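# Insert the peg fully into the boxed plate's hole

## Task

Seat the peg completely in the hole of the plate at the bottom of the open box. It only counts if the peg stays there on its own once the robot lets go.

## Robot and tools

Robot: two 6-joint xArm-type arms (UF850), left_arm and right_arm, each with a parallel two-finger gripper and a wrist camera. left_arm's base is at (+0.002, +0.323, 0) m and right_arm's at (+0.002, -0.321, 0) m. Each base is yawed slightly: quat_wxyz (+1.000, 0, 0, +0.020) for left and (+0.999, 0, 0, -0.033) for right.

Scene frame: the origin is on the table surface midway between the arms. +z is up, +x points out over the table, and left_arm sits on the +y side. The names left and right refer to arms, not to image sides.

Joint order for each arm, used in every row and every per-joint list: waist (joint1), shoulder (joint2), elbow (joint3), forearm roll (joint4), wrist pitch (joint5), wrist roll (joint6). Stated ranges in rad are waist ±6.283, shoulder ±2.304, elbow -4.224 to 0.061, forearm roll ±6.283, wrist pitch ±2.164 and wrist roll ±6.283. The true ends may differ by up to 0.010 rad. Load limits in N m, in the same order, are 53.4, 53.4, 44.5, 24, 16.9 and 16.9, and a carried object's weight adds to them.

Row format: one list of 14 numbers, each in [-1, 1], covering both arms even if only one moves. The order is left_arm's six joint values, then left opening, then right_arm's six joint values, then right opening. Joint values are offsets, not poses, scaled so that 1.0 = 2.036 rad. Opening is absolute: +1 fully open, -1 closed.

execute_actions(actions): a list of actions run one after another. Each action is a table of 0 to 15 rows, and each row lasts one control step of 1/30 s. A table shorter than 15 rows repeats its last row until the 15 steps are used. In every row, joint offsets count from the angles the arm had when that action began, not from the previous row. For the first action, that is the last Joint positions reported. If an action would push a joint more than 0.010 rad beyond its range, it is rejected for both arms. If the first action fails this check or any action is malformed, nothing runs. A joint asked past its real end is clipped there, and the result may then say "joint sent to its limit". An empty list just returns the current state and images.

move(target, speed, blocking): target is one 14-number row. Its joint offsets count from the Joint positions in the latest result that shows them. The finger values are applied at once. speed is in rad/s, from 0.01 to 2 with a default of 0.5, and sets the peak rate of whichever joint has the longest way to go. All joints of both arms finish their paths together, so the hand traces a curve. Paths last 0.5 to 10 s and are cut off after 10 s. Paths do not avoid obstacles or the other arm. Faster moves and targets set deeper past a contact hit and press harder. With blocking=false you get a result after 0.5 s while motion continues. Until a result shows the move has ended, use wait or stop before sending anything else. The extra "move:" line gives the ending (done, off_target, moving, held, fault) and limits=held or limits=none. It also names each arm's joint farthest from its target.

wait(seconds): 0 to 10 s, with arms holding their last command. It returns early if a running move ends. stop(): brakes the current move to rest, but the fingers keep moving. zoom_image(camera, region): camera is "cam_left_wrist" or "cam_right_wrist". region is [x0, y0, x1, y1] in image pixels with (0,0) at the top-left, at most 504x504. read_manual(section): only "licences", which returns licence text and moves nothing. finished_scene(scene): takes the current scene number, ends the scene irreversibly and reports success.

Limits on motion: joint targets change by at most 3.14 rad/s and need 0.16 s to reach that rate. Each step keeps targets within 0.623 rad of measured angles. If a step would place the gripper more than 70 mm from where it is, all targets are scaled back. Big displacements therefore take several actions, and an unfinished one should be re-commanded.

Gripper: the fingers point along its +z and close along its y. end_effector_position lies between the pads as if closed, about 2 cm behind the fingertips. Closing pushes the tips about 10 mm further along +z. To hold something, command an opening well below grip_measured; lower values squeeze harder, up to about 24 N per pad. Fast closing can spike the force.

Results: the state line gives each arm's end_effector_position (m), end_effector_quat_wxyz and linear and angular velocities in the scene frame. The printed position can be slightly off, more at long reach. Joint positions and Joint velocities give rad and rad/s per joint, then the finger-pad gap in m (0.084 when open). Joint targets show current drive targets. grip_measured is the opening on the command scale. Step readings list joint angles at some steps, and HELD marks steps where an arm's command was held back. "joint command not followed" means a clearance check altered targets. Joint torques include offsets and noise. Other lines are MOTOR HOT (from 65 °C), OVER-TEMPERATURE FAULT (80 °C, arm braked until cool) and TORQUE FAULT (arm backs off, holds 10 s, rest of call skipped).

Cameras: cam_left_wrist and cam_right_wrist, both 672x504 images, with pinhole+radial calibration (K, D, T_world_to_cam) that may be slightly off. A result lists cameras whose numbers changed. Wrist camera optical frame: +z forward, +x right, +y down.

The simulation keeps running while replies are composed, and arms hold their last command meanwhile. Avoid: arms touching or pushing each other, anything leaving the table, dropped or slipping parts, hard impacts or strong pressing, torque faults and long heavy holds that heat motors. Brief outside tugs on held parts or nudges to loose objects can happen. Release the peg so that it stays seated without support.

Each tool is called as name(argument=value, ...), one argument or row to a line, values as JSON.

## Session

execute_actions(
  actions=[],
)

Scene clock: 0.00 s.
left_arm: end_effector_position=(+0.5334, +0.1687, +0.3463) grip_measured=+1.00 end_effector_quat_wxyz=(+0.017, +0.977, -0.198, -0.082) end_effector_velocity=(+0.000, -0.000, -0.000) end_effector_angular_velocity=(-0.000, -0.000, +0.000) | right_arm: end_effector_position=(+0.3660, +0.0224, +0.3346) grip_measured=+1.00 end_effector_quat_wxyz=(+0.188, +0.116, +0.951, +0.216) end_effector_velocity=(+0.000, -0.000, -0.000) end_effector_angular_velocity=(-0.000, +0.001, -0.002)
Joint names: [waist, shoulder, elbow, forearm roll, wrist pitch, wrist roll]
Joint positions: left_arm=[-0.304 -0.425 -1.361 -0.049 -1.099  0.163  0.084] | right_arm=[ 0.832  0.081 -0.658 -0.108 -0.16  -2.032  0.084]
Joint velocities: left_arm=[-0.     0.     0.    -0.     0.001 -0.     0.   ] | right_arm=[-0.001 -0.    -0.     0.    -0.001  0.001 -0.   ]
Joint torques (N m, as the arm reports them, + toward a larger angle): no reading
Motor temperatures (°C, as the motors report them): left_arm=[25 24 22 28 24 26] | right_arm=[23 24 24 22 26 24]
Joint targets: left_arm=[-0.304 -0.425 -1.361 -0.049 -1.099 0.163] | right_arm=[0.832 0.081 -0.658 -0.108 -0.160 -2.032]

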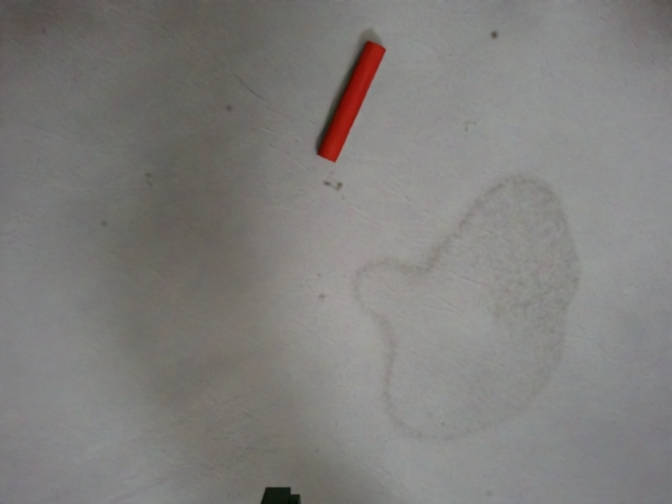

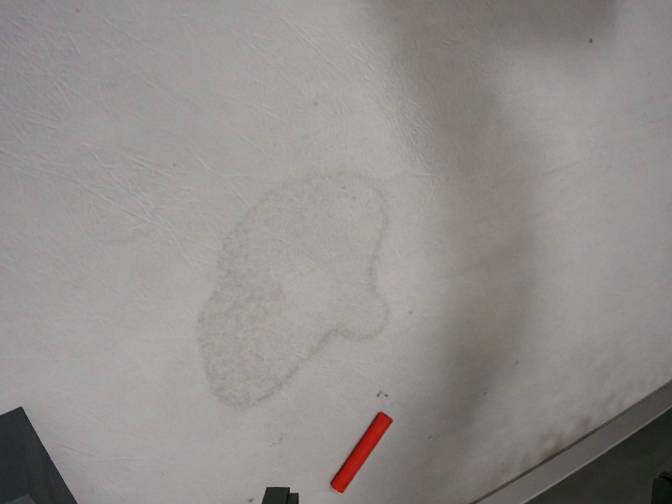

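move(
  target=[0.001,-0.172,-0.031,0.024,0.2205,0.1935,0.2,-0.242,-0.072,-0.144,0.053,-0.357,0.998,1],
  speed=1.2,
)

Scene clock: 52.53 s.
left_arm: end_effector_position=(+0.6296, +0.1552, +0.1493) grip_measured=+0.19 end_effector_quat_wxyz=(+0.000, +0.918, -0.397, -0.001) end_effector_velocity=(-0.001, -0.000, -0.001) end_effector_angular_velocity=(+0.001, +0.002, -0.001) | right_arm: end_effector_position=(+0.4358, -0.1999, +0.3554) grip_measured=+1.00 end_effector_quat_wxyz=(+0.000, +0.991, +0.136, -0.000) end_effector_velocity=(+0.000, -0.000, +0.000) end_effector_angular_velocity=(+0.000, +0.000, -0.004)
Joint names: [waist, shoulder, elbow, forearm roll, wrist pitch, wrist roll]
Joint positions: left_arm=[-0.302 -0.775 -1.424 -0.    -0.65   0.556  0.052] | right_arm=[ 0.339 -0.065 -0.951  0.    -0.886 -0.001  0.084]
Joint velocities: left_arm=[-0.    -0.001  0.001  0.    -0.     0.001  0.   ] | right_arm=[-0.001 -0.    -0.     0.    -0.001  0.003 -0.   ]
Joint torques (N m, as the arm reports them, + toward a larger angle): left_arm=[  1.57  35.3  -15.49   1.79  -0.14   0.29] | right_arm=[  5.97  24.99 -19.88  -0.81  -0.25  -0.4 ]
Motor temperatures (°C, as the motors report them): left_arm=[25 24 23 28 24 26] | right_arm=[23 24 25 22 26 24]
Joint targets: left_arm=[-0.302 -0.776 -1.424 -0.000 -0.650 0.556] | right_arm=[0.339 -0.065 -0.951 0.000 -0.886 -0.000]
move: done; limits=none; left_arm: farthest joint: the waist, 0.000 radians from its target (0.002 radians at the start); right_arm: farthest joint: the waist, 0.000 radians from its target (0.492 radians at the start)
camera_calibration (this result's frames):
cam_left_wrist: T_world_to_cam=[[-0.726512, -0.686795, -0.0221781, 0.606429], [-0.686997, 0.726658, 0.0020887, 0.384105], [0.0146814, 0.0167537, -0.999752, 0.265952], [0, 0, 0, 1]] pos_world=[0.700553, 0.132924, 0.278533]
cam_right_wrist: T_world_to_cam=[[0.267409, -0.963575, -0.00393352, -0.274071], [-0.963532, -0.267351, -0.0113427, 0.440327], [0.00987794, 0.00682322, -0.999928, 0.488319], [0, 0, 0, 1]] pos_world=[0.492735, -0.149698, 0.4922]

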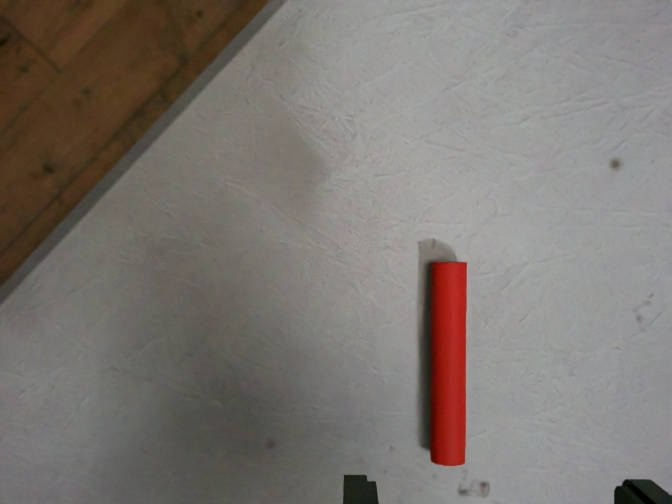

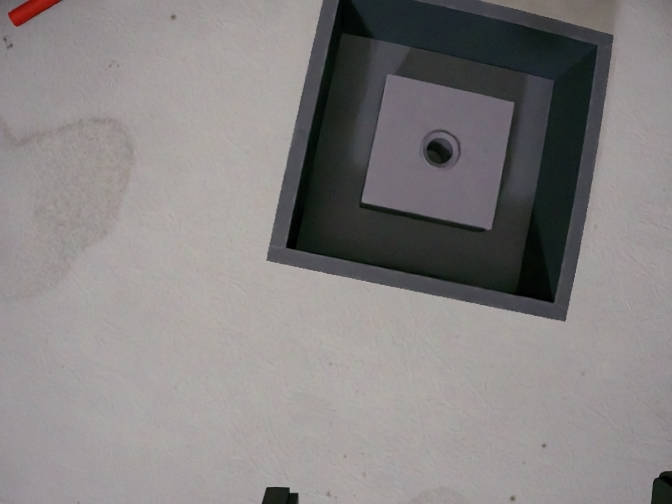

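move(
  target=[0,-0.1019,-0.0123,0,0.0901,0,0.2,-0.075,0,0,0,0,0,1],
  speed=0.3,
)

execute_actions(
  actions=[
    [[0,0,0,0,0,0,-0.3,0,0,0,0,0,0,1]],
    [[0,0,0,0,0,0,-0.9,0,0,0,0,0,0,1]],
  ],
)

Scene clock: 77.10 s.
left_arm: end_effector_position=(+0.6302, +0.1551, +0.0232) grip_measured=+0.19 end_effector_quat_wxyz=(+0.000, +0.918, -0.397, +0.000) end_effector_velocity=(-0.002, +0.000, -0.003) end_effector_angular_velocity=(+0.001, +0.004, -0.001) | right_arm: end_effector_position=(+0.4492, -0.2671, +0.3554) grip_measured=+1.00 end_effector_quat_wxyz=(-0.000, +0.998, +0.061, -0.000) end_effector_velocity=(+0.000, -0.001, +0.000) end_effector_angular_velocity=(-0.000, +0.000, -0.002)
Joint names: [waist, shoulder, elbow, forearm roll, wrist pitch, wrist roll]
Joint positions: left_arm=[-0.302 -0.982 -1.45  -0.    -0.467  0.556  0.052] | right_arm=[ 0.187 -0.065 -0.951  0.    -0.886 -0.001  0.084]
Joint velocities: left_arm=[-0.    -0.004  0.001 -0.     0.001  0.001  0.   ] | right_arm=[-0.002  0.     0.    -0.    -0.    -0.     0.   ]
Joint torques (N m, as the arm reports them, + toward a larger angle): left_arm=[  1.89  36.64 -13.46   2.    -0.13   0.26] | right_arm=[  2.26  27.2  -19.98   0.23  -0.28  -0.41]
Motor temperatures (°C, as the motors report them): left_arm=[25 25 23 28 24 26] | right_arm=[23 24 25 22 26 24]
Joint targets: left_arm=[-0.302 -0.983 -1.449 -0.000 -0.467 0.556] | right_arm=[0.187 -0.065 -0.951 0.000 -0.886 -0.001]
move: done; limits=none; left_arm: farthest joint: the elbow, 0.001 radians from its target (0.025 radians at the start); right_arm: farthest joint: the waist, 0.001 radians from its target (0.153 radians at the start)
camera_calibration (this result's frames):
cam_left_wrist: T_world_to_cam=[[-0.726454, -0.686828, -0.0230501, 0.603959], [-0.687024, 0.726634, 0.000793101, 0.384936], [0.0162043, 0.0164121, -0.999734, 0.138992], [0, 0, 0, 1]] pos_world=[0.700957, 0.132827, 0.152571]
cam_right_wrist: T_world_to_cam=[[0.117968, -0.99301, -0.00394154, -0.283167], [-0.992959, -0.117917, -0.0113413, 0.488409], [0.0107972, 0.00525169, -0.999928, 0.487812], [0, 0, 0, 1]] pos_world=[0.513108, -0.226157, 0.4922]

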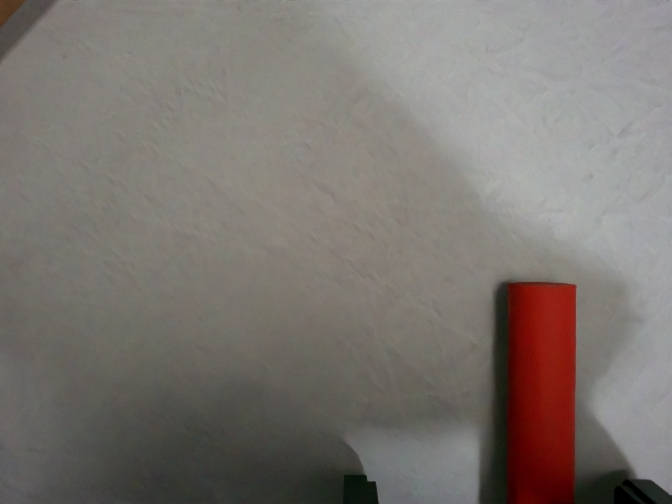

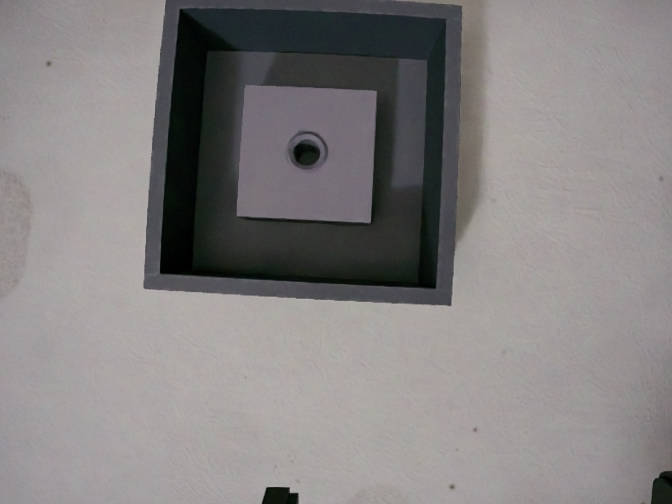

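Scene clock: 78.10 s.
left_arm: end_effector_position=(+0.6302, +0.1551, +0.0232) grip_measured=-0.69 end_effector_quat_wxyz=(+0.000, +0.918, -0.397, +0.000) end_effector_velocity=(-0.000, -0.000, -0.000) end_effector_angular_velocity=(+0.000, +0.000, -0.000) | right_arm: end_effector_position=(+0.4492, -0.2671, +0.3554) grip_measured=+1.00 end_effector_quat_wxyz=(-0.000, +0.998, +0.061, -0.000) end_effector_velocity=(+0.000, +0.000, +0.000) end_effector_angular_velocity=(+0.000, -0.001, +0.002)
Joint names: [waist, shoulder, elbow, forearm roll, wrist pitch, wrist roll]
Joint positions: left_arm=[-0.302 -0.982 -1.45  -0.    -0.467  0.556  0.014] | right_arm=[ 0.187 -0.065 -0.951  0.    -0.886 -0.001  0.084]
Joint velocities: left_arm=[-0.    -0.     0.001 -0.     0.    -0.    -0.   ] | right_arm=[ 0.     0.001  0.    -0.     0.001 -0.002 -0.   ]
Joint torques (N m, as the arm reports them, + toward a larger angle): left_arm=[  0.96  36.5  -13.7    1.9   -0.09   0.28] | right_arm=[  5.89  27.47 -19.57   0.61  -0.48  -0.62]
Motor temperatures (°C, as the motors report them): left_arm=[25 25 23 28 24 26] | right_arm=[23 24 25 22 26 24]
Joint targets: left_arm=[-0.302 -0.982 -1.450 -0.000 -0.467 0.556] | right_arm=[0.187 -0.065 -0.951 0.000 -0.886 -0.001]
Step readings (joint positions; steps 1 to 15: 1st action; 16 to 30: 2nd action):
0: left_arm=[-0.302 -0.982 -1.450 -0.000 -0.467 0.556] | right_arm=[0.187 -0.065 -0.951 0.000 -0.886 -0.001]
1: left_arm=[-0.302 -0.982 -1.450 -0.000 -0.467 0.556] | right_arm=[0.187 -0.065 -0.951 0.000 -0.886 -0.001]
2: left_arm=[-0.302 -0.982 -1.450 -0.000 -0.467 0.556] | right_arm=[0.187 -0.065 -0.951 0.000 -0.886 -0.001]
4: left_arm=[-0.302 -0.982 -1.450 -0.000 -0.467 0.556] | right_arm=[0.187 -0.065 -0.951 0.000 -0.886 -0.001]
8: left_arm=[-0.302 -0.982 -1.450 -0.000 -0.467 0.556] | right_arm=[0.187 -0.065 -0.951 0.000 -0.886 -0.001]
15: left_arm=[-0.302 -0.982 -1.450 -0.000 -0.467 0.556] | right_arm=[0.187 -0.065 -0.951 0.000 -0.886 -0.001]
16: left_arm=[-0.302 -0.982 -1.450 -0.000 -0.467 0.556] | right_arm=[0.187 -0.065 -0.951 0.000 -0.886 -0.001]
17: left_arm=[-0.302 -0.982 -1.450 -0.000 -0.467 0.556] | right_arm=[0.187 -0.065 -0.951 0.000 -0.886 -0.001]
19: left_arm=[-0.302 -0.982 -1.450 -0.000 -0.467 0.556] | right_arm=[0.187 -0.065 -0.951 0.000 -0.886 -0.001]
23: left_arm=[-0.302 -0.982 -1.450 -0.000 -0.467 0.556] | right_arm=[0.187 -0.065 -0.951 0.000 -0.886 -0.001]
30: Joint positions above
camera_calibration (this result's frames):
cam_left_wrist: T_world_to_cam=[[-0.726454, -0.686828, -0.0230708, 0.603968], [-0.687023, 0.726635, 0.000759449, 0.384951], [0.0162424, 0.0164019, -0.999734, 0.138986], [0, 0, 0, 1]] pos_world=[0.700967, 0.132823, 0.15259]
cam_right_wrist: T_world_to_cam=[[0.117971, -0.993009, -0.00394166, -0.283166], [-0.992958, -0.11792, -0.0113411, 0.488408], [0.010797, 0.00525183, -0.999928, 0.487812], [0, 0, 0, 1]] pos_world=[0.513107, -0.226155, 0.4922]

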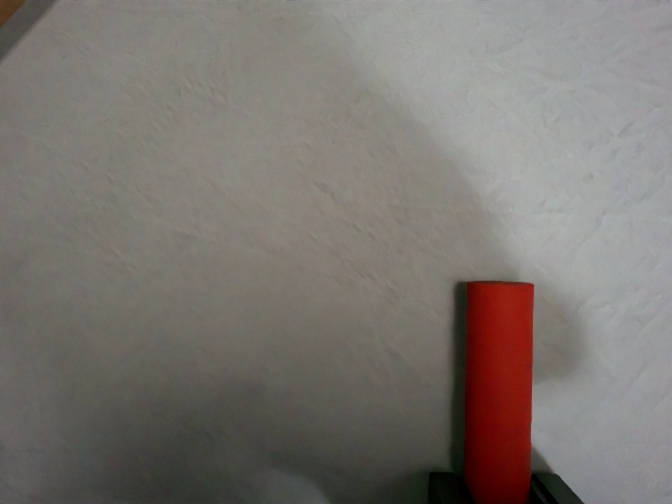

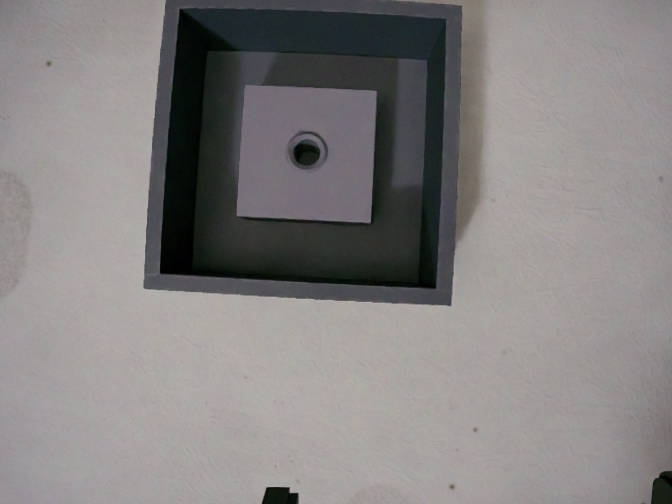

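move(
  target=[0,0.08,0,0,0,0,-0.9,0,0,0,0,0,0,1],
  speed=0.4,
)

move(
  target=[-0.1415,0.1229,0.5005,0,1.0,-0.2733,-0.9,0.2525,-0.1706,-0.2122,0,-0.0417,0.582,0.2],
  speed=1.0,
)

Scene clock: 91.43 s.
left_arm: end_effector_position=(+0.6749, +0.1431, +0.1325) grip_measured=-0.69 end_effector_quat_wxyz=(-0.012, +0.915, -0.396, +0.080) end_effector_velocity=(+0.002, -0.001, +0.004) end_effector_angular_velocity=(-0.002, -0.006, +0.001) | right_arm: end_effector_position=(+0.4492, -0.2671, +0.3554) grip_measured=+1.00 end_effector_quat_wxyz=(-0.000, +0.998, +0.061, -0.000) end_effector_velocity=(+0.000, -0.000, +0.000) end_effector_angular_velocity=(+0.000, -0.001, -0.000)
Joint names: [waist, shoulder, elbow, forearm roll, wrist pitch, wrist roll]
Joint positions: left_arm=[-0.302 -0.82  -1.449 -0.    -0.467  0.556  0.014] | right_arm=[ 0.187 -0.065 -0.951  0.    -0.886 -0.001  0.084]
Joint velocities: left_arm=[-0.     0.005 -0.002  0.    -0.    -0.001  0.   ] | right_arm=[-0.  0. -0. -0.  0.  0. -0.]
Joint torques (N m, as the arm reports them, + toward a larger angle): left_arm=[  1.12  35.48 -16.     1.98   0.17   0.31] | right_arm=[  5.2   28.89 -20.62   1.    -0.44  -0.49]
Motor temperatures (°C, as the motors report them): left_arm=[25 25 23 28 24 26] | right_arm=[23 24 25 22 26 24]
Joint targets: left_arm=[-0.302 -0.820 -1.450 -0.000 -0.467 0.556] | right_arm=[0.187 -0.065 -0.951 0.000 -0.886 -0.001]
move: done; limits=none; left_arm: farthest joint: the shoulder, 0.001 radians from its target (0.163 radians at the start); right_arm: farthest joint: the waist, 0.000 radians from its target (0.000 radians at the start)
camera_calibration (this result's frames):
cam_left_wrist: T_world_to_cam=[[-0.71625, -0.689555, -0.107233, 0.635422], [-0.676426, 0.7238, -0.13624, 0.43565], [0.17156, -0.0250462, -0.984855, 0.146833], [0, 0, 0, 1]] pos_world=[0.724616, 0.126513, 0.272101]
cam_right_wrist: T_world_to_cam=[[0.117971, -0.993009, -0.00394171, -0.283166], [-0.992958, -0.11792, -0.0113411, 0.488408], [0.010797, 0.00525188, -0.999928, 0.487812], [0, 0, 0, 1]] pos_world=[0.513107, -0.226155, 0.4922]

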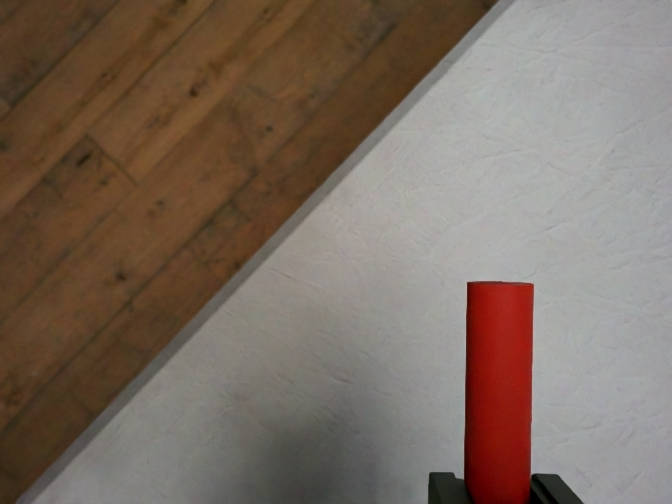

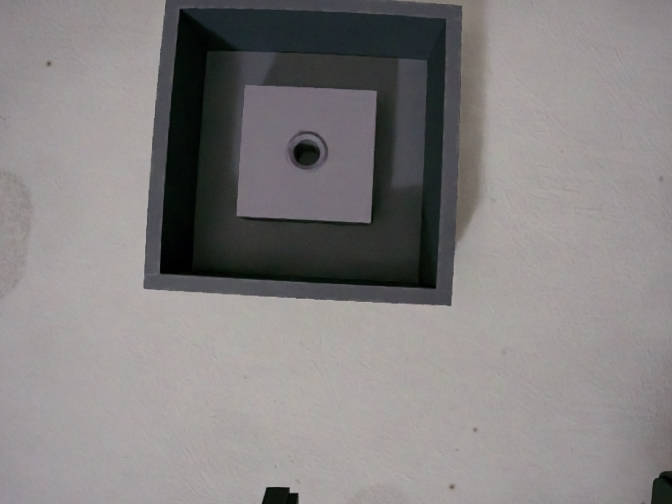

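Scene clock: 94.13 s.
left_arm: end_effector_position=(+0.4642, +0.0402, +0.2151) grip_measured=-0.69 end_effector_quat_wxyz=(+0.177, +0.727, -0.205, +0.631) end_effector_velocity=(-0.001, +0.001, -0.001) end_effector_angular_velocity=(-0.001, +0.001, -0.000) | right_arm: end_effector_position=(+0.4795, +0.0299, +0.3600) grip_measured=+0.19 end_effector_quat_wxyz=(+0.000, +0.962, -0.271, -0.000) end_effector_velocity=(-0.000, +0.001, -0.000) end_effector_angular_velocity=(-0.000, +0.000, +0.001)
Joint names: [waist, shoulder, elbow, forearm roll, wrist pitch, wrist roll]
Joint positions: left_arm=[-0.59  -0.57  -0.431 -0.     1.569  0.     0.014] | right_arm=[ 0.701 -0.412 -1.383  0.    -0.971  1.184  0.052]
Joint velocities: left_arm=[-0.001 -0.     0.003 -0.     0.002 -0.001 -0.   ] | right_arm=[ 0.001 -0.001 -0.001 -0.    -0.     0.    -0.   ]
Joint torques (N m, as the arm reports them, + toward a larger angle): left_arm=[ 1.12 21.08 -4.55  1.42  1.21  0.29] | right_arm=[  3.89  39.79 -21.06   0.37  -0.27  -0.82]
Motor temperatures (°C, as the motors report them): left_arm=[25 25 23 28 24 26] | right_arm=[23 24 25 22 26 24]
Joint targets: left_arm=[-0.590 -0.570 -0.430 -0.000 1.569 0.000] | right_arm=[0.701 -0.413 -1.383 0.000 -0.971 1.184]
move: done; limits=none; left_arm: farthest joint: the elbow, 0.001 radians from its target (1.019 radians at the start); right_arm: farthest joint: the waist, 0.000 radians from its target (0.514 radians at the start)
camera_calibration (this result's frames):
cam_left_wrist: T_world_to_cam=[[-0.501339, -0.865251, -0.0000503262, 0.306658], [-0.123215, 0.0714504, -0.989804, 0.331917], [0.856433, -0.496221, -0.142433, -0.218418], [0, 0, 0, 1]] pos_world=[0.381698, 0.133237, 0.297438]
cam_right_wrist: T_world_to_cam=[[-0.524833, -0.851199, -0.00325941, 0.311938], [-0.851127, 0.524833, -0.0115635, 0.466399], [0.0115535, -0.00329474, -0.999928, 0.490435], [0, 0, 0, 1]] pos_world=[0.555013, 0.0223553, 0.49681]

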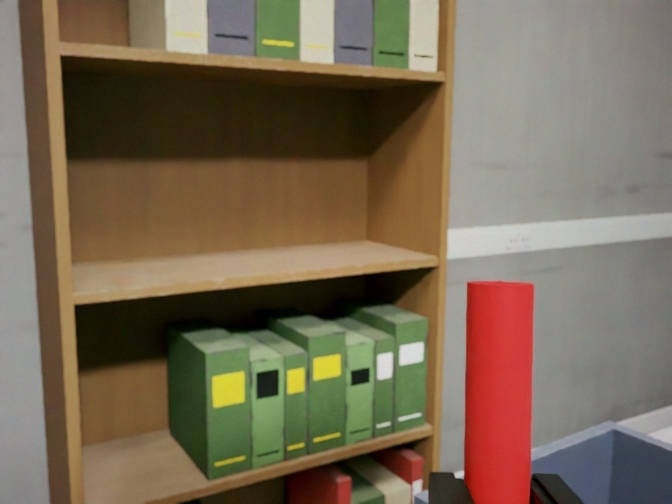

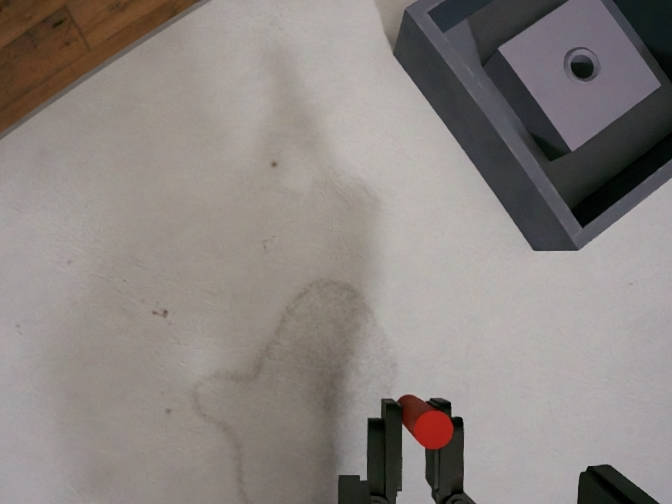

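move(
  target=[0,0,0,0,0.0692,0,-0.9,0,0,0,0,0,0,0.2],
  speed=0.3,
)

Scene clock: 100.00 s.
left_arm: end_effector_position=(+0.4663, +0.0389, +0.2494) grip_measured=-0.69 end_effector_quat_wxyz=(+0.191, +0.681, -0.192, +0.680) end_effector_velocity=(+0.000, +0.000, +0.000) end_effector_angular_velocity=(-0.001, -0.000, +0.000) | right_arm: end_effector_position=(+0.4795, +0.0299, +0.3600) grip_measured=+0.19 end_effector_quat_wxyz=(+0.000, +0.962, -0.271, -0.000) end_effector_velocity=(-0.000, -0.000, +0.000) end_effector_angular_velocity=(-0.001, +0.001, +0.001)
Joint names: [waist, shoulder, elbow, forearm roll, wrist pitch, wrist roll]
Joint positions: left_arm=[-0.59  -0.57  -0.431 -0.     1.709  0.     0.014] | right_arm=[ 0.701 -0.412 -1.383  0.    -0.971  1.184  0.052]
Joint velocities: left_arm=[ 0.     0.001  0.     0.     0.    -0.001 -0.   ] | right_arm=[ 0.     0.    -0.    -0.    -0.002 -0.001  0.   ]
Joint torques (N m, as the arm reports them, + toward a larger angle): left_arm=[ 1.32 21.3  -3.86  1.56  1.17  0.33] | right_arm=[  4.64  37.62 -19.6    0.3   -0.31  -0.52]
Motor temperatures (°C, as the motors report them): left_arm=[25 25 23 28 24 26] | right_arm=[23 24 25 22 26 24]
Joint targets: left_arm=[-0.590 -0.570 -0.431 -0.000 1.710 0.000] | right_arm=[0.701 -0.412 -1.383 0.000 -0.971 1.184]
move: done; limits=none; left_arm: farthest joint: the wrist pitch, 0.001 radians from its target (0.141 radians at the start); right_arm: farthest joint: the waist, 0.000 radians from its target (0.000 radians at the start)
camera_calibration (this result's frames):
cam_left_wrist: T_world_to_cam=[[-0.501533, -0.865132, 0.00320111, 0.305877], [-0.00356284, -0.00163467, -0.999992, 0.315786], [0.865131, -0.501541, -0.00226248, -0.254756], [0, 0, 0, 1]] pos_world=[0.37493, 0.13737, 0.314228]
cam_right_wrist: T_world_to_cam=[[-0.524833, -0.851199, -0.00325929, 0.311938], [-0.851127, 0.524833, -0.0115635, 0.466399], [0.0115534, -0.00329483, -0.999928, 0.490435], [0, 0, 0, 1]] pos_world=[0.555013, 0.0223555, 0.49681]

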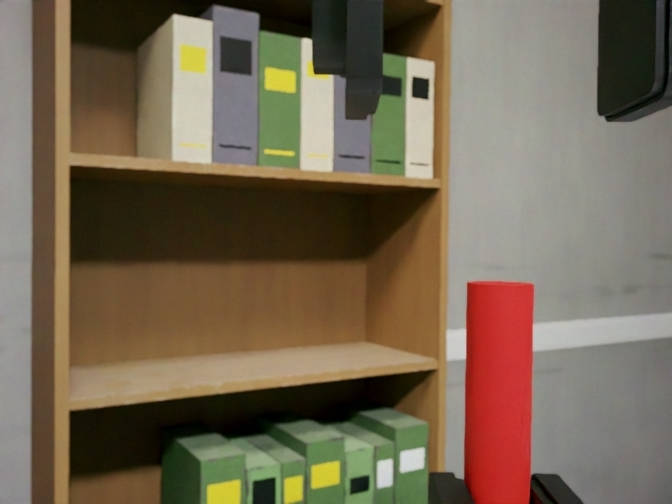

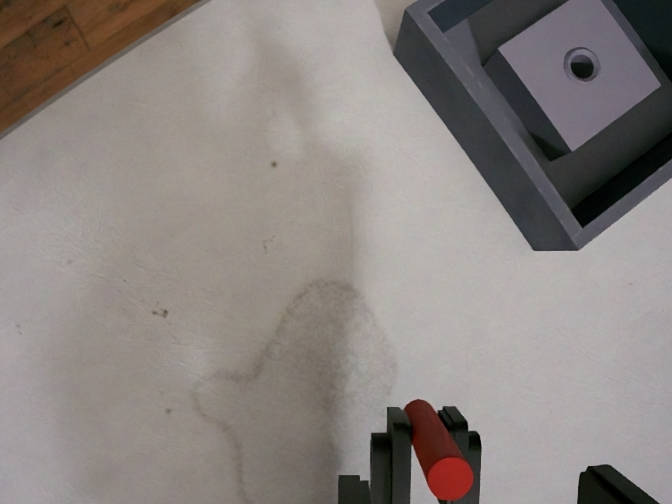

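move(
  target=[0,0,0,0,0,0,-0.9,0,-0.0252,0.0363,0,0.0616,0,-0.2],
  speed=0.15,
)

execute_actions(
  actions=[
    [[0,0,0,0,0,0,-0.9,0,0,0,0,0,0,-0.6]],
  ],
)

Scene clock: 111.43 s.
left_arm: end_effector_position=(+0.4663, +0.0389, +0.2494) grip_measured=-0.69 end_effector_quat_wxyz=(+0.191, +0.681, -0.192, +0.680) end_effector_velocity=(-0.000, -0.000, -0.000) end_effector_angular_velocity=(-0.001, +0.001, -0.001) | right_arm: end_effector_position=(+0.4797, +0.0300, +0.2981) grip_measured=-0.22 end_effector_quat_wxyz=(+0.000, +0.962, -0.271, -0.000) end_effector_velocity=(-0.000, -0.000, -0.001) end_effector_angular_velocity=(-0.001, +0.001, +0.002)
Joint names: [waist, shoulder, elbow, forearm roll, wrist pitch, wrist roll]
Joint positions: left_arm=[-0.59  -0.57  -0.431 -0.     1.709  0.     0.014] | right_arm=[ 0.701 -0.464 -1.309  0.    -0.846  1.184  0.035]
Joint velocities: left_arm=[-0.001 -0.001 -0.    -0.     0.    -0.001  0.   ] | right_arm=[ 0.    -0.001  0.001 -0.     0.001 -0.002  0.   ]
Joint torques (N m, as the arm reports them, + toward a larger angle): left_arm=[ 0.44 21.11 -4.09  1.59  1.23  0.24] | right_arm=[  4.32  38.47 -20.42   0.11  -0.32  -0.58]
Motor temperatures (°C, as the motors report them): left_arm=[25 25 23 28 24 26] | right_arm=[23 24 25 22 26 24]
Joint targets: left_arm=[-0.590 -0.570 -0.431 -0.000 1.709 0.000] | right_arm=[0.701 -0.464 -1.309 0.000 -0.846 1.184]
move: done; limits=none; left_arm: farthest joint: the waist, 0.000 radians from its target (0.000 radians at the start); right_arm: farthest joint: the waist, 0.000 radians from its target (0.000 radians at the start)
camera_calibration (this result's frames):
cam_left_wrist: T_world_to_cam=[[-0.501534, -0.865132, 0.00320105, 0.305877], [-0.0035626, -0.00163474, -0.999992, 0.315786], [0.865131, -0.501541, -0.00226225, -0.254756], [0, 0, 0, 1]] pos_world=[0.37493, 0.13737, 0.314228]
cam_right_wrist: T_world_to_cam=[[-0.524837, -0.851195, -0.00368433, 0.312083], [-0.851119, 0.524841, -0.0117356, 0.465819], [0.011923, -0.00302347, -0.999924, 0.428382], [0, 0, 0, 1]] pos_world=[0.555152, 0.0224575, 0.434966]

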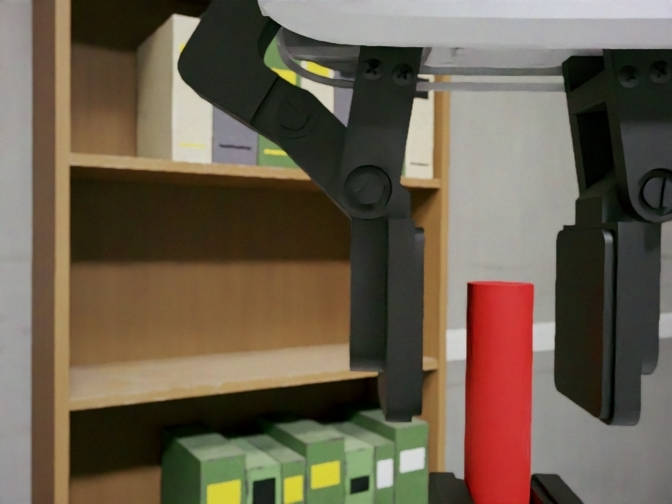

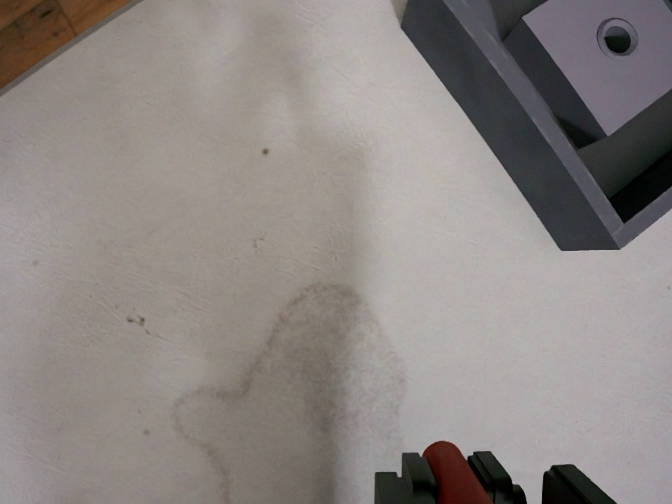

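Scene clock: 111.93 s.
left_arm: end_effector_position=(+0.4663, +0.0389, +0.2494) grip_measured=-0.69 end_effector_quat_wxyz=(+0.191, +0.681, -0.192, +0.680) end_effector_velocity=(-0.000, +0.000, -0.001) end_effector_angular_velocity=(+0.002, +0.001, -0.000) | right_arm: end_effector_position=(+0.4797, +0.0300, +0.2981) grip_measured=-0.62 end_effector_quat_wxyz=(+0.000, +0.962, -0.271, -0.000) end_effector_velocity=(+0.000, -0.000, -0.000) end_effector_angular_velocity=(-0.000, +0.000, -0.002)
Joint names: [waist, shoulder, elbow, forearm roll, wrist pitch, wrist roll]
Joint positions: left_arm=[-0.59  -0.57  -0.431 -0.     1.709  0.     0.014] | right_arm=[ 0.701 -0.464 -1.309  0.    -0.846  1.184  0.017]
Joint velocities: left_arm=[ 0.    -0.001  0.001  0.     0.     0.002  0.   ] | right_arm=[-0.    -0.     0.     0.     0.     0.001 -0.   ]
Joint torques (N m, as the arm reports them, + toward a larger angle): left_arm=[ 1.17 21.07 -3.89  1.29  1.27  0.32] | right_arm=[  4.19  36.03 -18.04   0.21  -0.33  -0.7 ]
Motor temperatures (°C, as the motors report them): left_arm=[25 25 23 28 24 26] | right_arm=[23 24 25 22 26 24]
Joint targets: left_arm=[-0.590 -0.570 -0.431 -0.000 1.709 0.000] | right_arm=[0.701 -0.464 -1.309 0.000 -0.846 1.184]
Step readings (joint positions):
0: left_arm=[-0.590 -0.570 -0.431 -0.000 1.709 0.000] | right_arm=[0.701 -0.464 -1.309 0.000 -0.846 1.184]
1: left_arm=[-0.590 -0.570 -0.431 -0.000 1.709 0.000] | right_arm=[0.701 -0.464 -1.309 0.000 -0.846 1.184]
2: left_arm=[-0.590 -0.570 -0.431 -0.000 1.709 0.000] | right_arm=[0.701 -0.464 -1.309 0.000 -0.846 1.184]
4: left_arm=[-0.590 -0.570 -0.431 -0.000 1.709 0.000] | right_arm=[0.701 -0.464 -1.309 0.000 -0.846 1.184]
8: left_arm=[-0.590 -0.570 -0.431 -0.000 1.709 0.000] | right_arm=[0.701 -0.464 -1.309 0.000 -0.846 1.184]
15: Joint positions above
camera_calibration (this result's frames):
cam_left_wrist: T_world_to_cam=[[-0.501533, -0.865132, 0.00320114, 0.305877], [-0.00356276, -0.00163475, -0.999992, 0.315786], [0.865131, -0.501541, -0.00226238, -0.254756], [0, 0, 0, 1]] pos_world=[0.37493, 0.13737, 0.314228]
cam_right_wrist: T_world_to_cam=[[-0.524837, -0.851195, -0.0036898, 0.312086], [-0.851119, 0.524841, -0.0117377, 0.46582], [0.0119276, -0.0030199, -0.999924, 0.428383], [0, 0, 0, 1]] pos_world=[0.555153, 0.022458, 0.43497]

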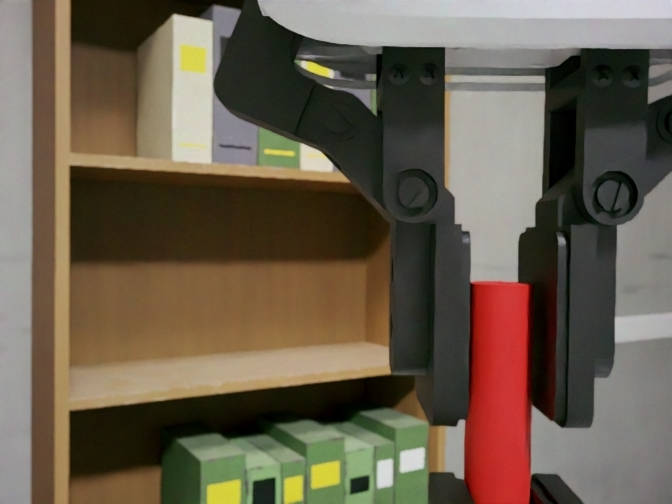

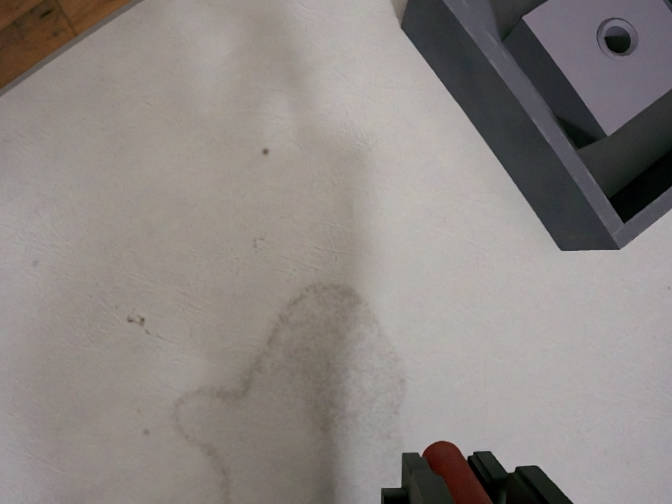

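execute_actions(
  actions=[
    [[0,0,0,0,0,0,-0.8,0,0,0,0,0,0,-0.9]],
    [[0,0,0,0,0,0,0.3,0,0,0,0,0,0,-0.9]],
  ],
)

move(
  target=[0,0,0,0,-0.25,0,0.3,0,0,0,0,0,0,-0.9],
  speed=0.6,
)

move(
  target=[0.1,0,0,0,0,0,0.3,-0.2091,-0.0664,0.0336,0,0.1005,-0.5815,-0.9],
  speed=0.8,
)

Scene clock: 125.90 s.
left_arm: end_effector_position=(+0.4663, +0.0390, +0.2493) grip_measured=+0.29 end_effector_quat_wxyz=(+0.191, +0.681, -0.192, +0.680) end_effector_velocity=(-0.000, +0.001, -0.001) end_effector_angular_velocity=(+0.001, +0.002, +0.001) | right_arm: end_effector_position=(+0.4796, +0.0299, +0.2981) grip_measured=-0.69 end_effector_quat_wxyz=(+0.000, +0.962, -0.271, -0.000) end_effector_velocity=(-0.000, -0.001, +0.000) end_effector_angular_velocity=(-0.001, +0.001, +0.001)
Joint names: [waist, shoulder, elbow, forearm roll, wrist pitch, wrist roll]
Joint positions: left_arm=[-0.59  -0.57  -0.431 -0.001  1.709  0.     0.056] | right_arm=[ 0.701 -0.464 -1.309 -0.    -0.846  1.184  0.014]
Joint velocities: left_arm=[ 0.    -0.001  0.001 -0.    -0.    -0.     0.   ] | right_arm=[-0.001  0.     0.    -0.    -0.001 -0.002  0.   ]
Joint torques (N m, as the arm reports them, + toward a larger angle): left_arm=[ 0.48 21.77 -3.97  1.57  1.19  0.2 ] | right_arm=[  3.72  36.35 -19.91   0.1   -0.3   -0.51]
Motor temperatures (°C, as the motors report them): left_arm=[25 25 22 28 24 26] | right_arm=[23 24 25 22 26 24]
Joint targets: left_arm=[-0.590 -0.570 -0.431 -0.001 1.709 0.000] | right_arm=[0.701 -0.464 -1.309 -0.000 -0.847 1.184]
Step readings (joint positions; steps 1 to 15: 1st action; 16 to 30: 2nd action):
0: left_arm=[-0.590 -0.570 -0.431 -0.000 1.709 0.000] | right_arm=[0.701 -0.464 -1.309 0.000 -0.846 1.184]
1: left_arm=[-0.590 -0.570 -0.431 -0.001 1.709 0.000] | right_arm=[0.701 -0.464 -1.309 -0.000 -0.847 1.184]
2: left_arm=[-0.590 -0.570 -0.431 -0.001 1.709 -0.000] | right_arm=[0.701 -0.464 -1.309 -0.000 -0.847 1.184]
4: left_arm=[-0.590 -0.570 -0.431 -0.001 1.709 -0.000] | right_arm=[0.701 -0.464 -1.309 -0.000 -0.847 1.184]
8: left_arm=[-0.590 -0.570 -0.431 -0.001 1.709 -0.000] | right_arm=[0.701 -0.464 -1.309 -0.000 -0.847 1.184]
15: left_arm=[-0.590 -0.570 -0.431 -0.001 1.709 0.000] | right_arm=[0.701 -0.464 -1.309 -0.000 -0.847 1.184]
16: left_arm=[-0.590 -0.570 -0.431 -0.000 1.709 0.000] | right_arm=[0.701 -0.464 -1.309 0.000 -0.846 1.184]
17: left_arm=[-0.590 -0.570 -0.431 -0.000 1.710 0.000] | right_arm=[0.701 -0.464 -1.310 0.000 -0.845 1.184]
19: left_arm=[-0.590 -0.570 -0.431 -0.000 1.710 0.000] | right_arm=[0.701 -0.464 -1.310 0.000 -0.845 1.184]
23: left_arm=[-0.590 -0.570 -0.431 -0.000 1.709 0.000] | right_arm=[0.701 -0.464 -1.309 0.000 -0.846 1.184]
30: Joint positions above
camera_calibration (this result's frames):
cam_left_wrist: T_world_to_cam=[[-0.501341, -0.865244, 0.00321357, 0.30587], [-0.00371709, -0.00156027, -0.999992, 0.315802], [0.865242, -0.501349, -0.00243396, -0.254753], [0, 0, 0, 1]] pos_world=[0.374942, 0.137425, 0.314197]
cam_right_wrist: T_world_to_cam=[[-0.524847, -0.851191, -0.00316071, 0.311773], [-0.851119, 0.524845, -0.011562, 0.465737], [0.0115004, -0.00337816, -0.999928, 0.428554], [0, 0, 0, 1]] pos_world=[0.555103, 0.0223862, 0.434894]

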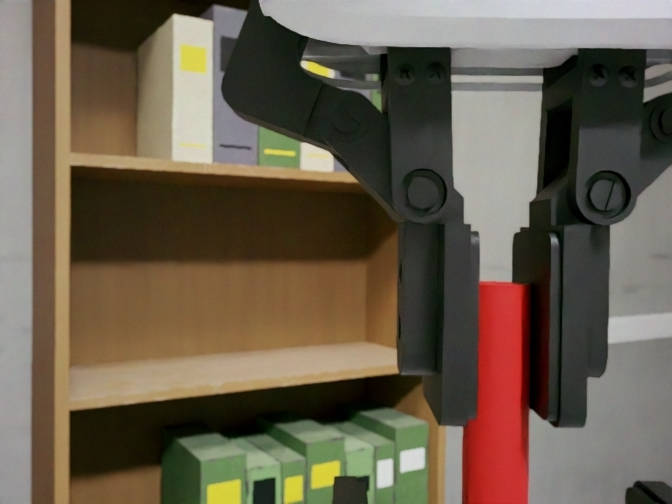

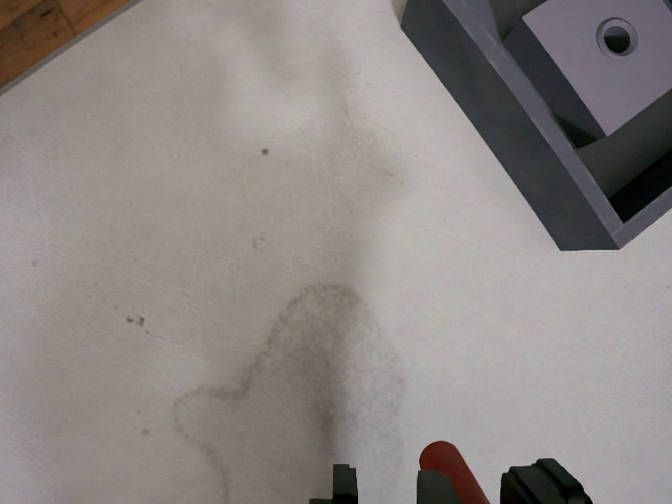

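Scene clock: 127.33 s.
left_arm: end_effector_position=(+0.4398, +0.0552, +0.1303) grip_measured=+0.29 end_effector_quat_wxyz=(+0.137, +0.830, -0.233, +0.487) end_effector_velocity=(+0.001, -0.000, +0.000) end_effector_angular_velocity=(+0.001, -0.000, -0.001) | right_arm: end_effector_position=(+0.4796, +0.0299, +0.2981) grip_measured=-0.69 end_effector_quat_wxyz=(+0.000, +0.962, -0.271, -0.000) end_effector_velocity=(+0.000, +0.000, +0.001) end_effector_angular_velocity=(+0.001, -0.002, -0.001)
Joint names: [waist, shoulder, elbow, forearm roll, wrist pitch, wrist roll]
Joint positions: left_arm=[-0.59  -0.57  -0.431 -0.001  1.201  0.     0.056] | right_arm=[ 0.701 -0.464 -1.309 -0.    -0.846  1.184  0.014]
Joint velocities: left_arm=[ 0.     0.    -0.002 -0.    -0.002  0.001  0.   ] | right_arm=[-0.     0.001 -0.     0.     0.001  0.001 -0.   ]
Joint torques (N m, as the arm reports them, + toward a larger angle): left_arm=[ 1.28 20.28 -4.21  1.64  1.02  0.3 ] | right_arm=[  1.19  37.7  -19.84   0.22  -0.31  -0.58]
Motor temperatures (°C, as the motors report them): left_arm=[25 25 22 28 24 26] | right_arm=[23 24 25 22 26 24]
Joint targets: left_arm=[-0.590 -0.570 -0.431 -0.001 1.200 0.000] | right_arm=[0.701 -0.464 -1.309 -0.000 -0.846 1.184]
move: done; limits=none; left_arm: farthest joint: the waist, 0.000 radians from its target (0.000 radians at the start); right_arm: farthest joint: the waist, 0.000 radians from its target (0.000 radians at the start)
camera_calibration (this result's frames):
cam_left_wrist: T_world_to_cam=[[-0.502462, -0.864559, -0.00838201, 0.308939], [-0.419156, 0.25206, -0.872223, 0.348757], [0.756201, -0.434746, -0.489036, -0.1163], [0, 0, 0, 1]] pos_world=[0.38936, 0.128627, 0.249909]
cam_right_wrist: T_world_to_cam=[[-0.524847, -0.851191, -0.00316073, 0.311773], [-0.851119, 0.524845, -0.0115621, 0.465737], [0.0115004, -0.00337818, -0.999928, 0.428554], [0, 0, 0, 1]] pos_world=[0.555103, 0.0223862, 0.434894]

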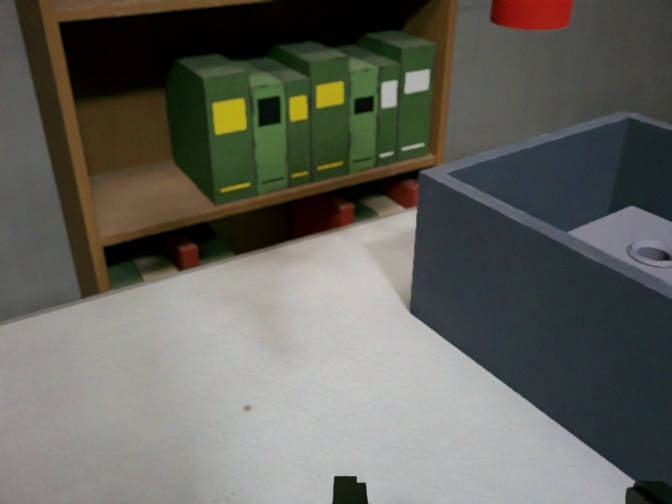

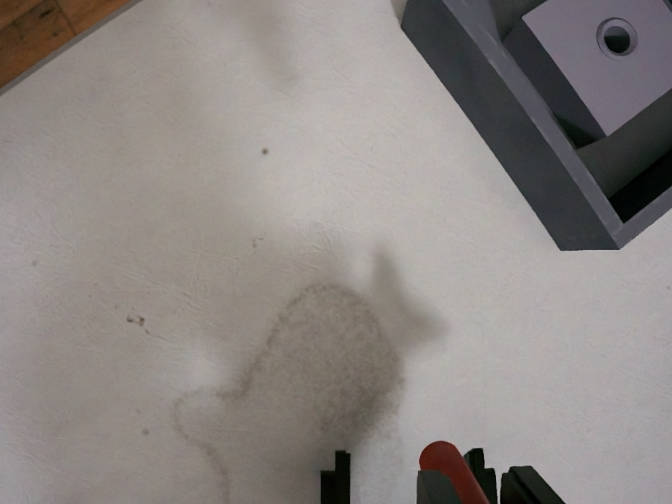

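Scene clock: 129.43 s.
left_arm: end_effector_position=(+0.4848, +0.1492, +0.1303) grip_measured=+0.29 end_effector_quat_wxyz=(+0.087, +0.850, -0.148, +0.498) end_effector_velocity=(-0.000, +0.000, +0.000) end_effector_angular_velocity=(+0.001, -0.001, -0.000) | right_arm: end_effector_position=(+0.5846, -0.1978, +0.1904) grip_measured=-0.69 end_effector_quat_wxyz=(-0.000, +0.995, +0.104, +0.000) end_effector_velocity=(+0.000, -0.001, -0.000) end_effector_angular_velocity=(+0.000, -0.001, +0.002)
Joint names: [waist, shoulder, elbow, forearm roll, wrist pitch, wrist roll]
Joint positions: left_arm=[-0.386 -0.57  -0.431 -0.001  1.201  0.     0.056] | right_arm=[ 0.275 -0.599 -1.241  0.    -0.642  0.     0.014]
Joint velocities: left_arm=[0.001 0.001 0.001 0.    0.    0.002 0.   ] | right_arm=[-0.002  0.     0.    -0.     0.001 -0.003  0.   ]
Joint torques (N m, as the arm reports them, + toward a larger angle): left_arm=[ 0.78 20.47 -4.15  1.33  1.02  0.33] | right_arm=[  5.12  38.33 -17.61  -0.02  -0.34  -0.53]
Motor temperatures (°C, as the motors report them): left_arm=[25 25 22 28 24 26] | right_arm=[23 24 25 22 26 24]
Joint targets: left_arm=[-0.386 -0.570 -0.431 -0.001 1.201 0.000] | right_arm=[0.275 -0.599 -1.241 -0.000 -0.642 0.000]
move: done; limits=none; left_arm: farthest joint: the waist, 0.000 radians from its target (0.203 radians at the start); right_arm: farthest joint: the shoulder, 0.001 radians from its target (0.136 radians at the start)
camera_calibration (this result's frames):
cam_left_wrist: T_world_to_cam=[[-0.317382, -0.948261, -0.00838183, 0.335615], [-0.461444, 0.162155, -0.872224, 0.377853], [0.828455, -0.272961, -0.489035, -0.168651], [0, 0, 0, 1]] pos_world=[0.420596, 0.210944, 0.249909]
cam_right_wrist: T_world_to_cam=[[0.204108, -0.97894, -0.00390891, -0.278528], [-0.978885, -0.204048, -0.0121947, 0.604002], [0.0111403, 0.00631541, -0.999918, 0.321057], [0, 0, 0, 1]] pos_world=[0.644521, -0.151444, 0.327307]

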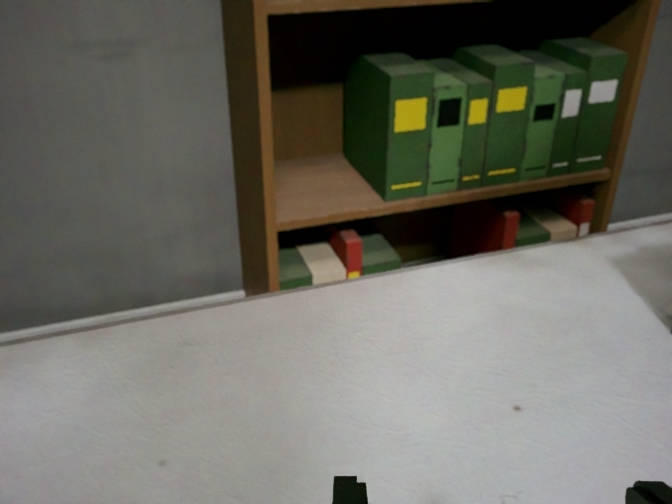

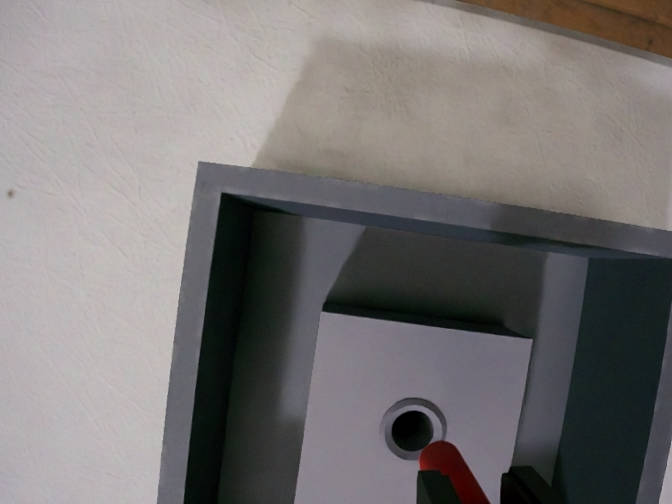

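move(
  target=[0,0,0,0,0,0,0.3,0,-0.0374,0.0065,0,0.044,0,-0.9],
  speed=0.15,
)

zoom_image(
  camera="cam_right_wrist",
  region=[360,384,520,504],
)

Scene clock: 136.87 s.
left_arm: end_effector_position=(+0.4848, +0.1492, +0.1303) grip_measured=+0.29 end_effector_quat_wxyz=(+0.087, +0.850, -0.148, +0.498) end_effector_velocity=(+0.000, -0.000, +0.000) end_effector_angular_velocity=(-0.002, +0.000, +0.001) | right_arm: end_effector_position=(+0.5847, -0.1978, +0.1405) grip_measured=-0.69 end_effector_quat_wxyz=(-0.000, +0.995, +0.104, +0.000) end_effector_velocity=(-0.001, -0.000, -0.001) end_effector_angular_velocity=(-0.000, +0.002, -0.000)
Joint names: [waist, shoulder, elbow, forearm roll, wrist pitch, wrist roll]
Joint positions: left_arm=[-0.386 -0.57  -0.431 -0.001  1.201  0.     0.056] | right_arm=[ 0.275 -0.675 -1.228  0.    -0.552  0.     0.014]
Joint velocities: left_arm=[-0.001  0.    -0.    -0.    -0.    -0.002  0.   ] | right_arm=[ 0.    -0.002  0.001 -0.     0.     0.    -0.   ]
Joint torques (N m, as the arm reports them, + toward a larger angle): left_arm=[ 0.77 21.23 -3.45  1.26  0.96  0.19] | right_arm=[  2.64  42.23 -16.8    0.29  -0.1   -0.52]
Motor temperatures (°C, as the motors report them): left_arm=[25 25 22 28 24 26] | right_arm=[23 24 25 22 26 24]
Joint targets: left_arm=[-0.386 -0.570 -0.431 -0.001 1.201 0.000] | right_arm=[0.275 -0.675 -1.228 0.000 -0.552 0.000]
move: done; limits=none; left_arm: farthest joint: the waist, 0.000 radians from its target (0.000 radians at the start); right_arm: farthest joint: the shoulder, 0.001 radians from its target (0.076 radians at the start)
camera_calibration (this result's frames):
cam_left_wrist: T_world_to_cam=[[-0.317382, -0.948261, -0.00838191, 0.335615], [-0.461445, 0.162155, -0.872224, 0.377853], [0.828455, -0.27296, -0.489035, -0.168651], [0, 0, 0, 1]] pos_world=[0.420596, 0.210944, 0.249909]
cam_right_wrist: T_world_to_cam=[[0.204108, -0.978941, -0.00391178, -0.278721], [-0.97888, -0.204044, -0.0126823, 0.60356], [0.011617, 0.00641771, -0.999912, 0.270855], [0, 0, 0, 1]] pos_world=[0.644555, -0.151437, 0.277396]

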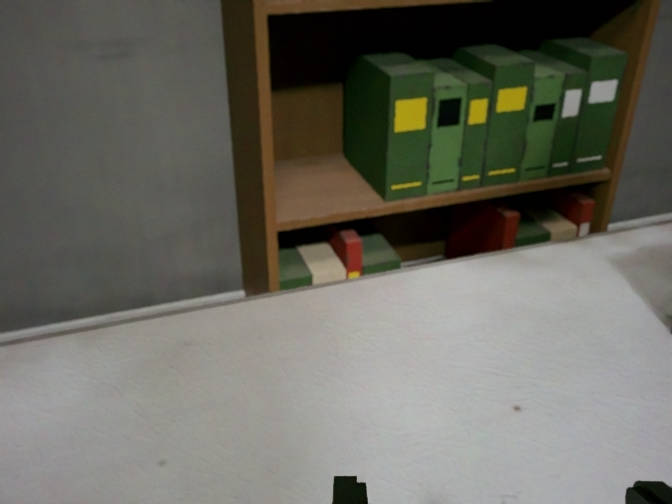

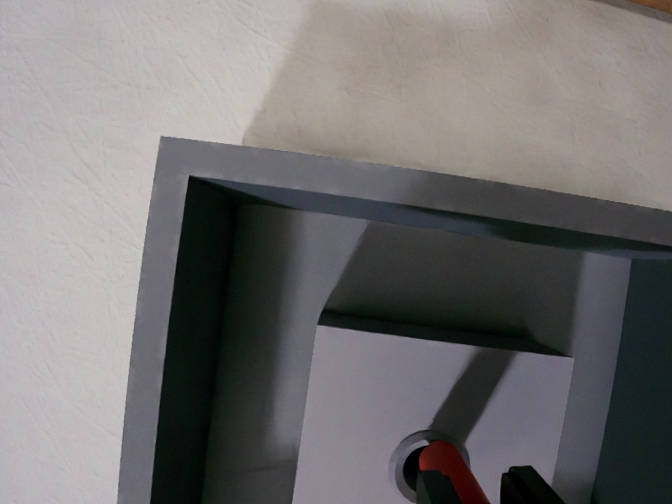

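Region (360, 384, 520, 504) of cam_right_wrist's 672x504 image, scaled by 3.150, with more detail than that image has; it fills the top 378 rows of this view, and the rest is white.

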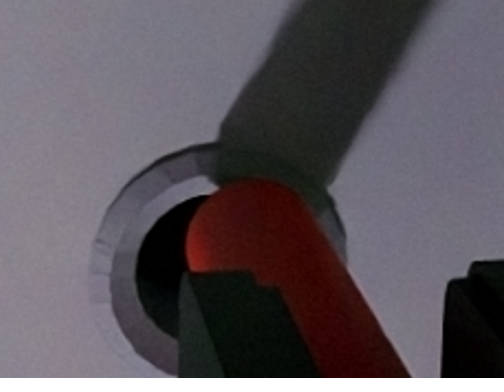

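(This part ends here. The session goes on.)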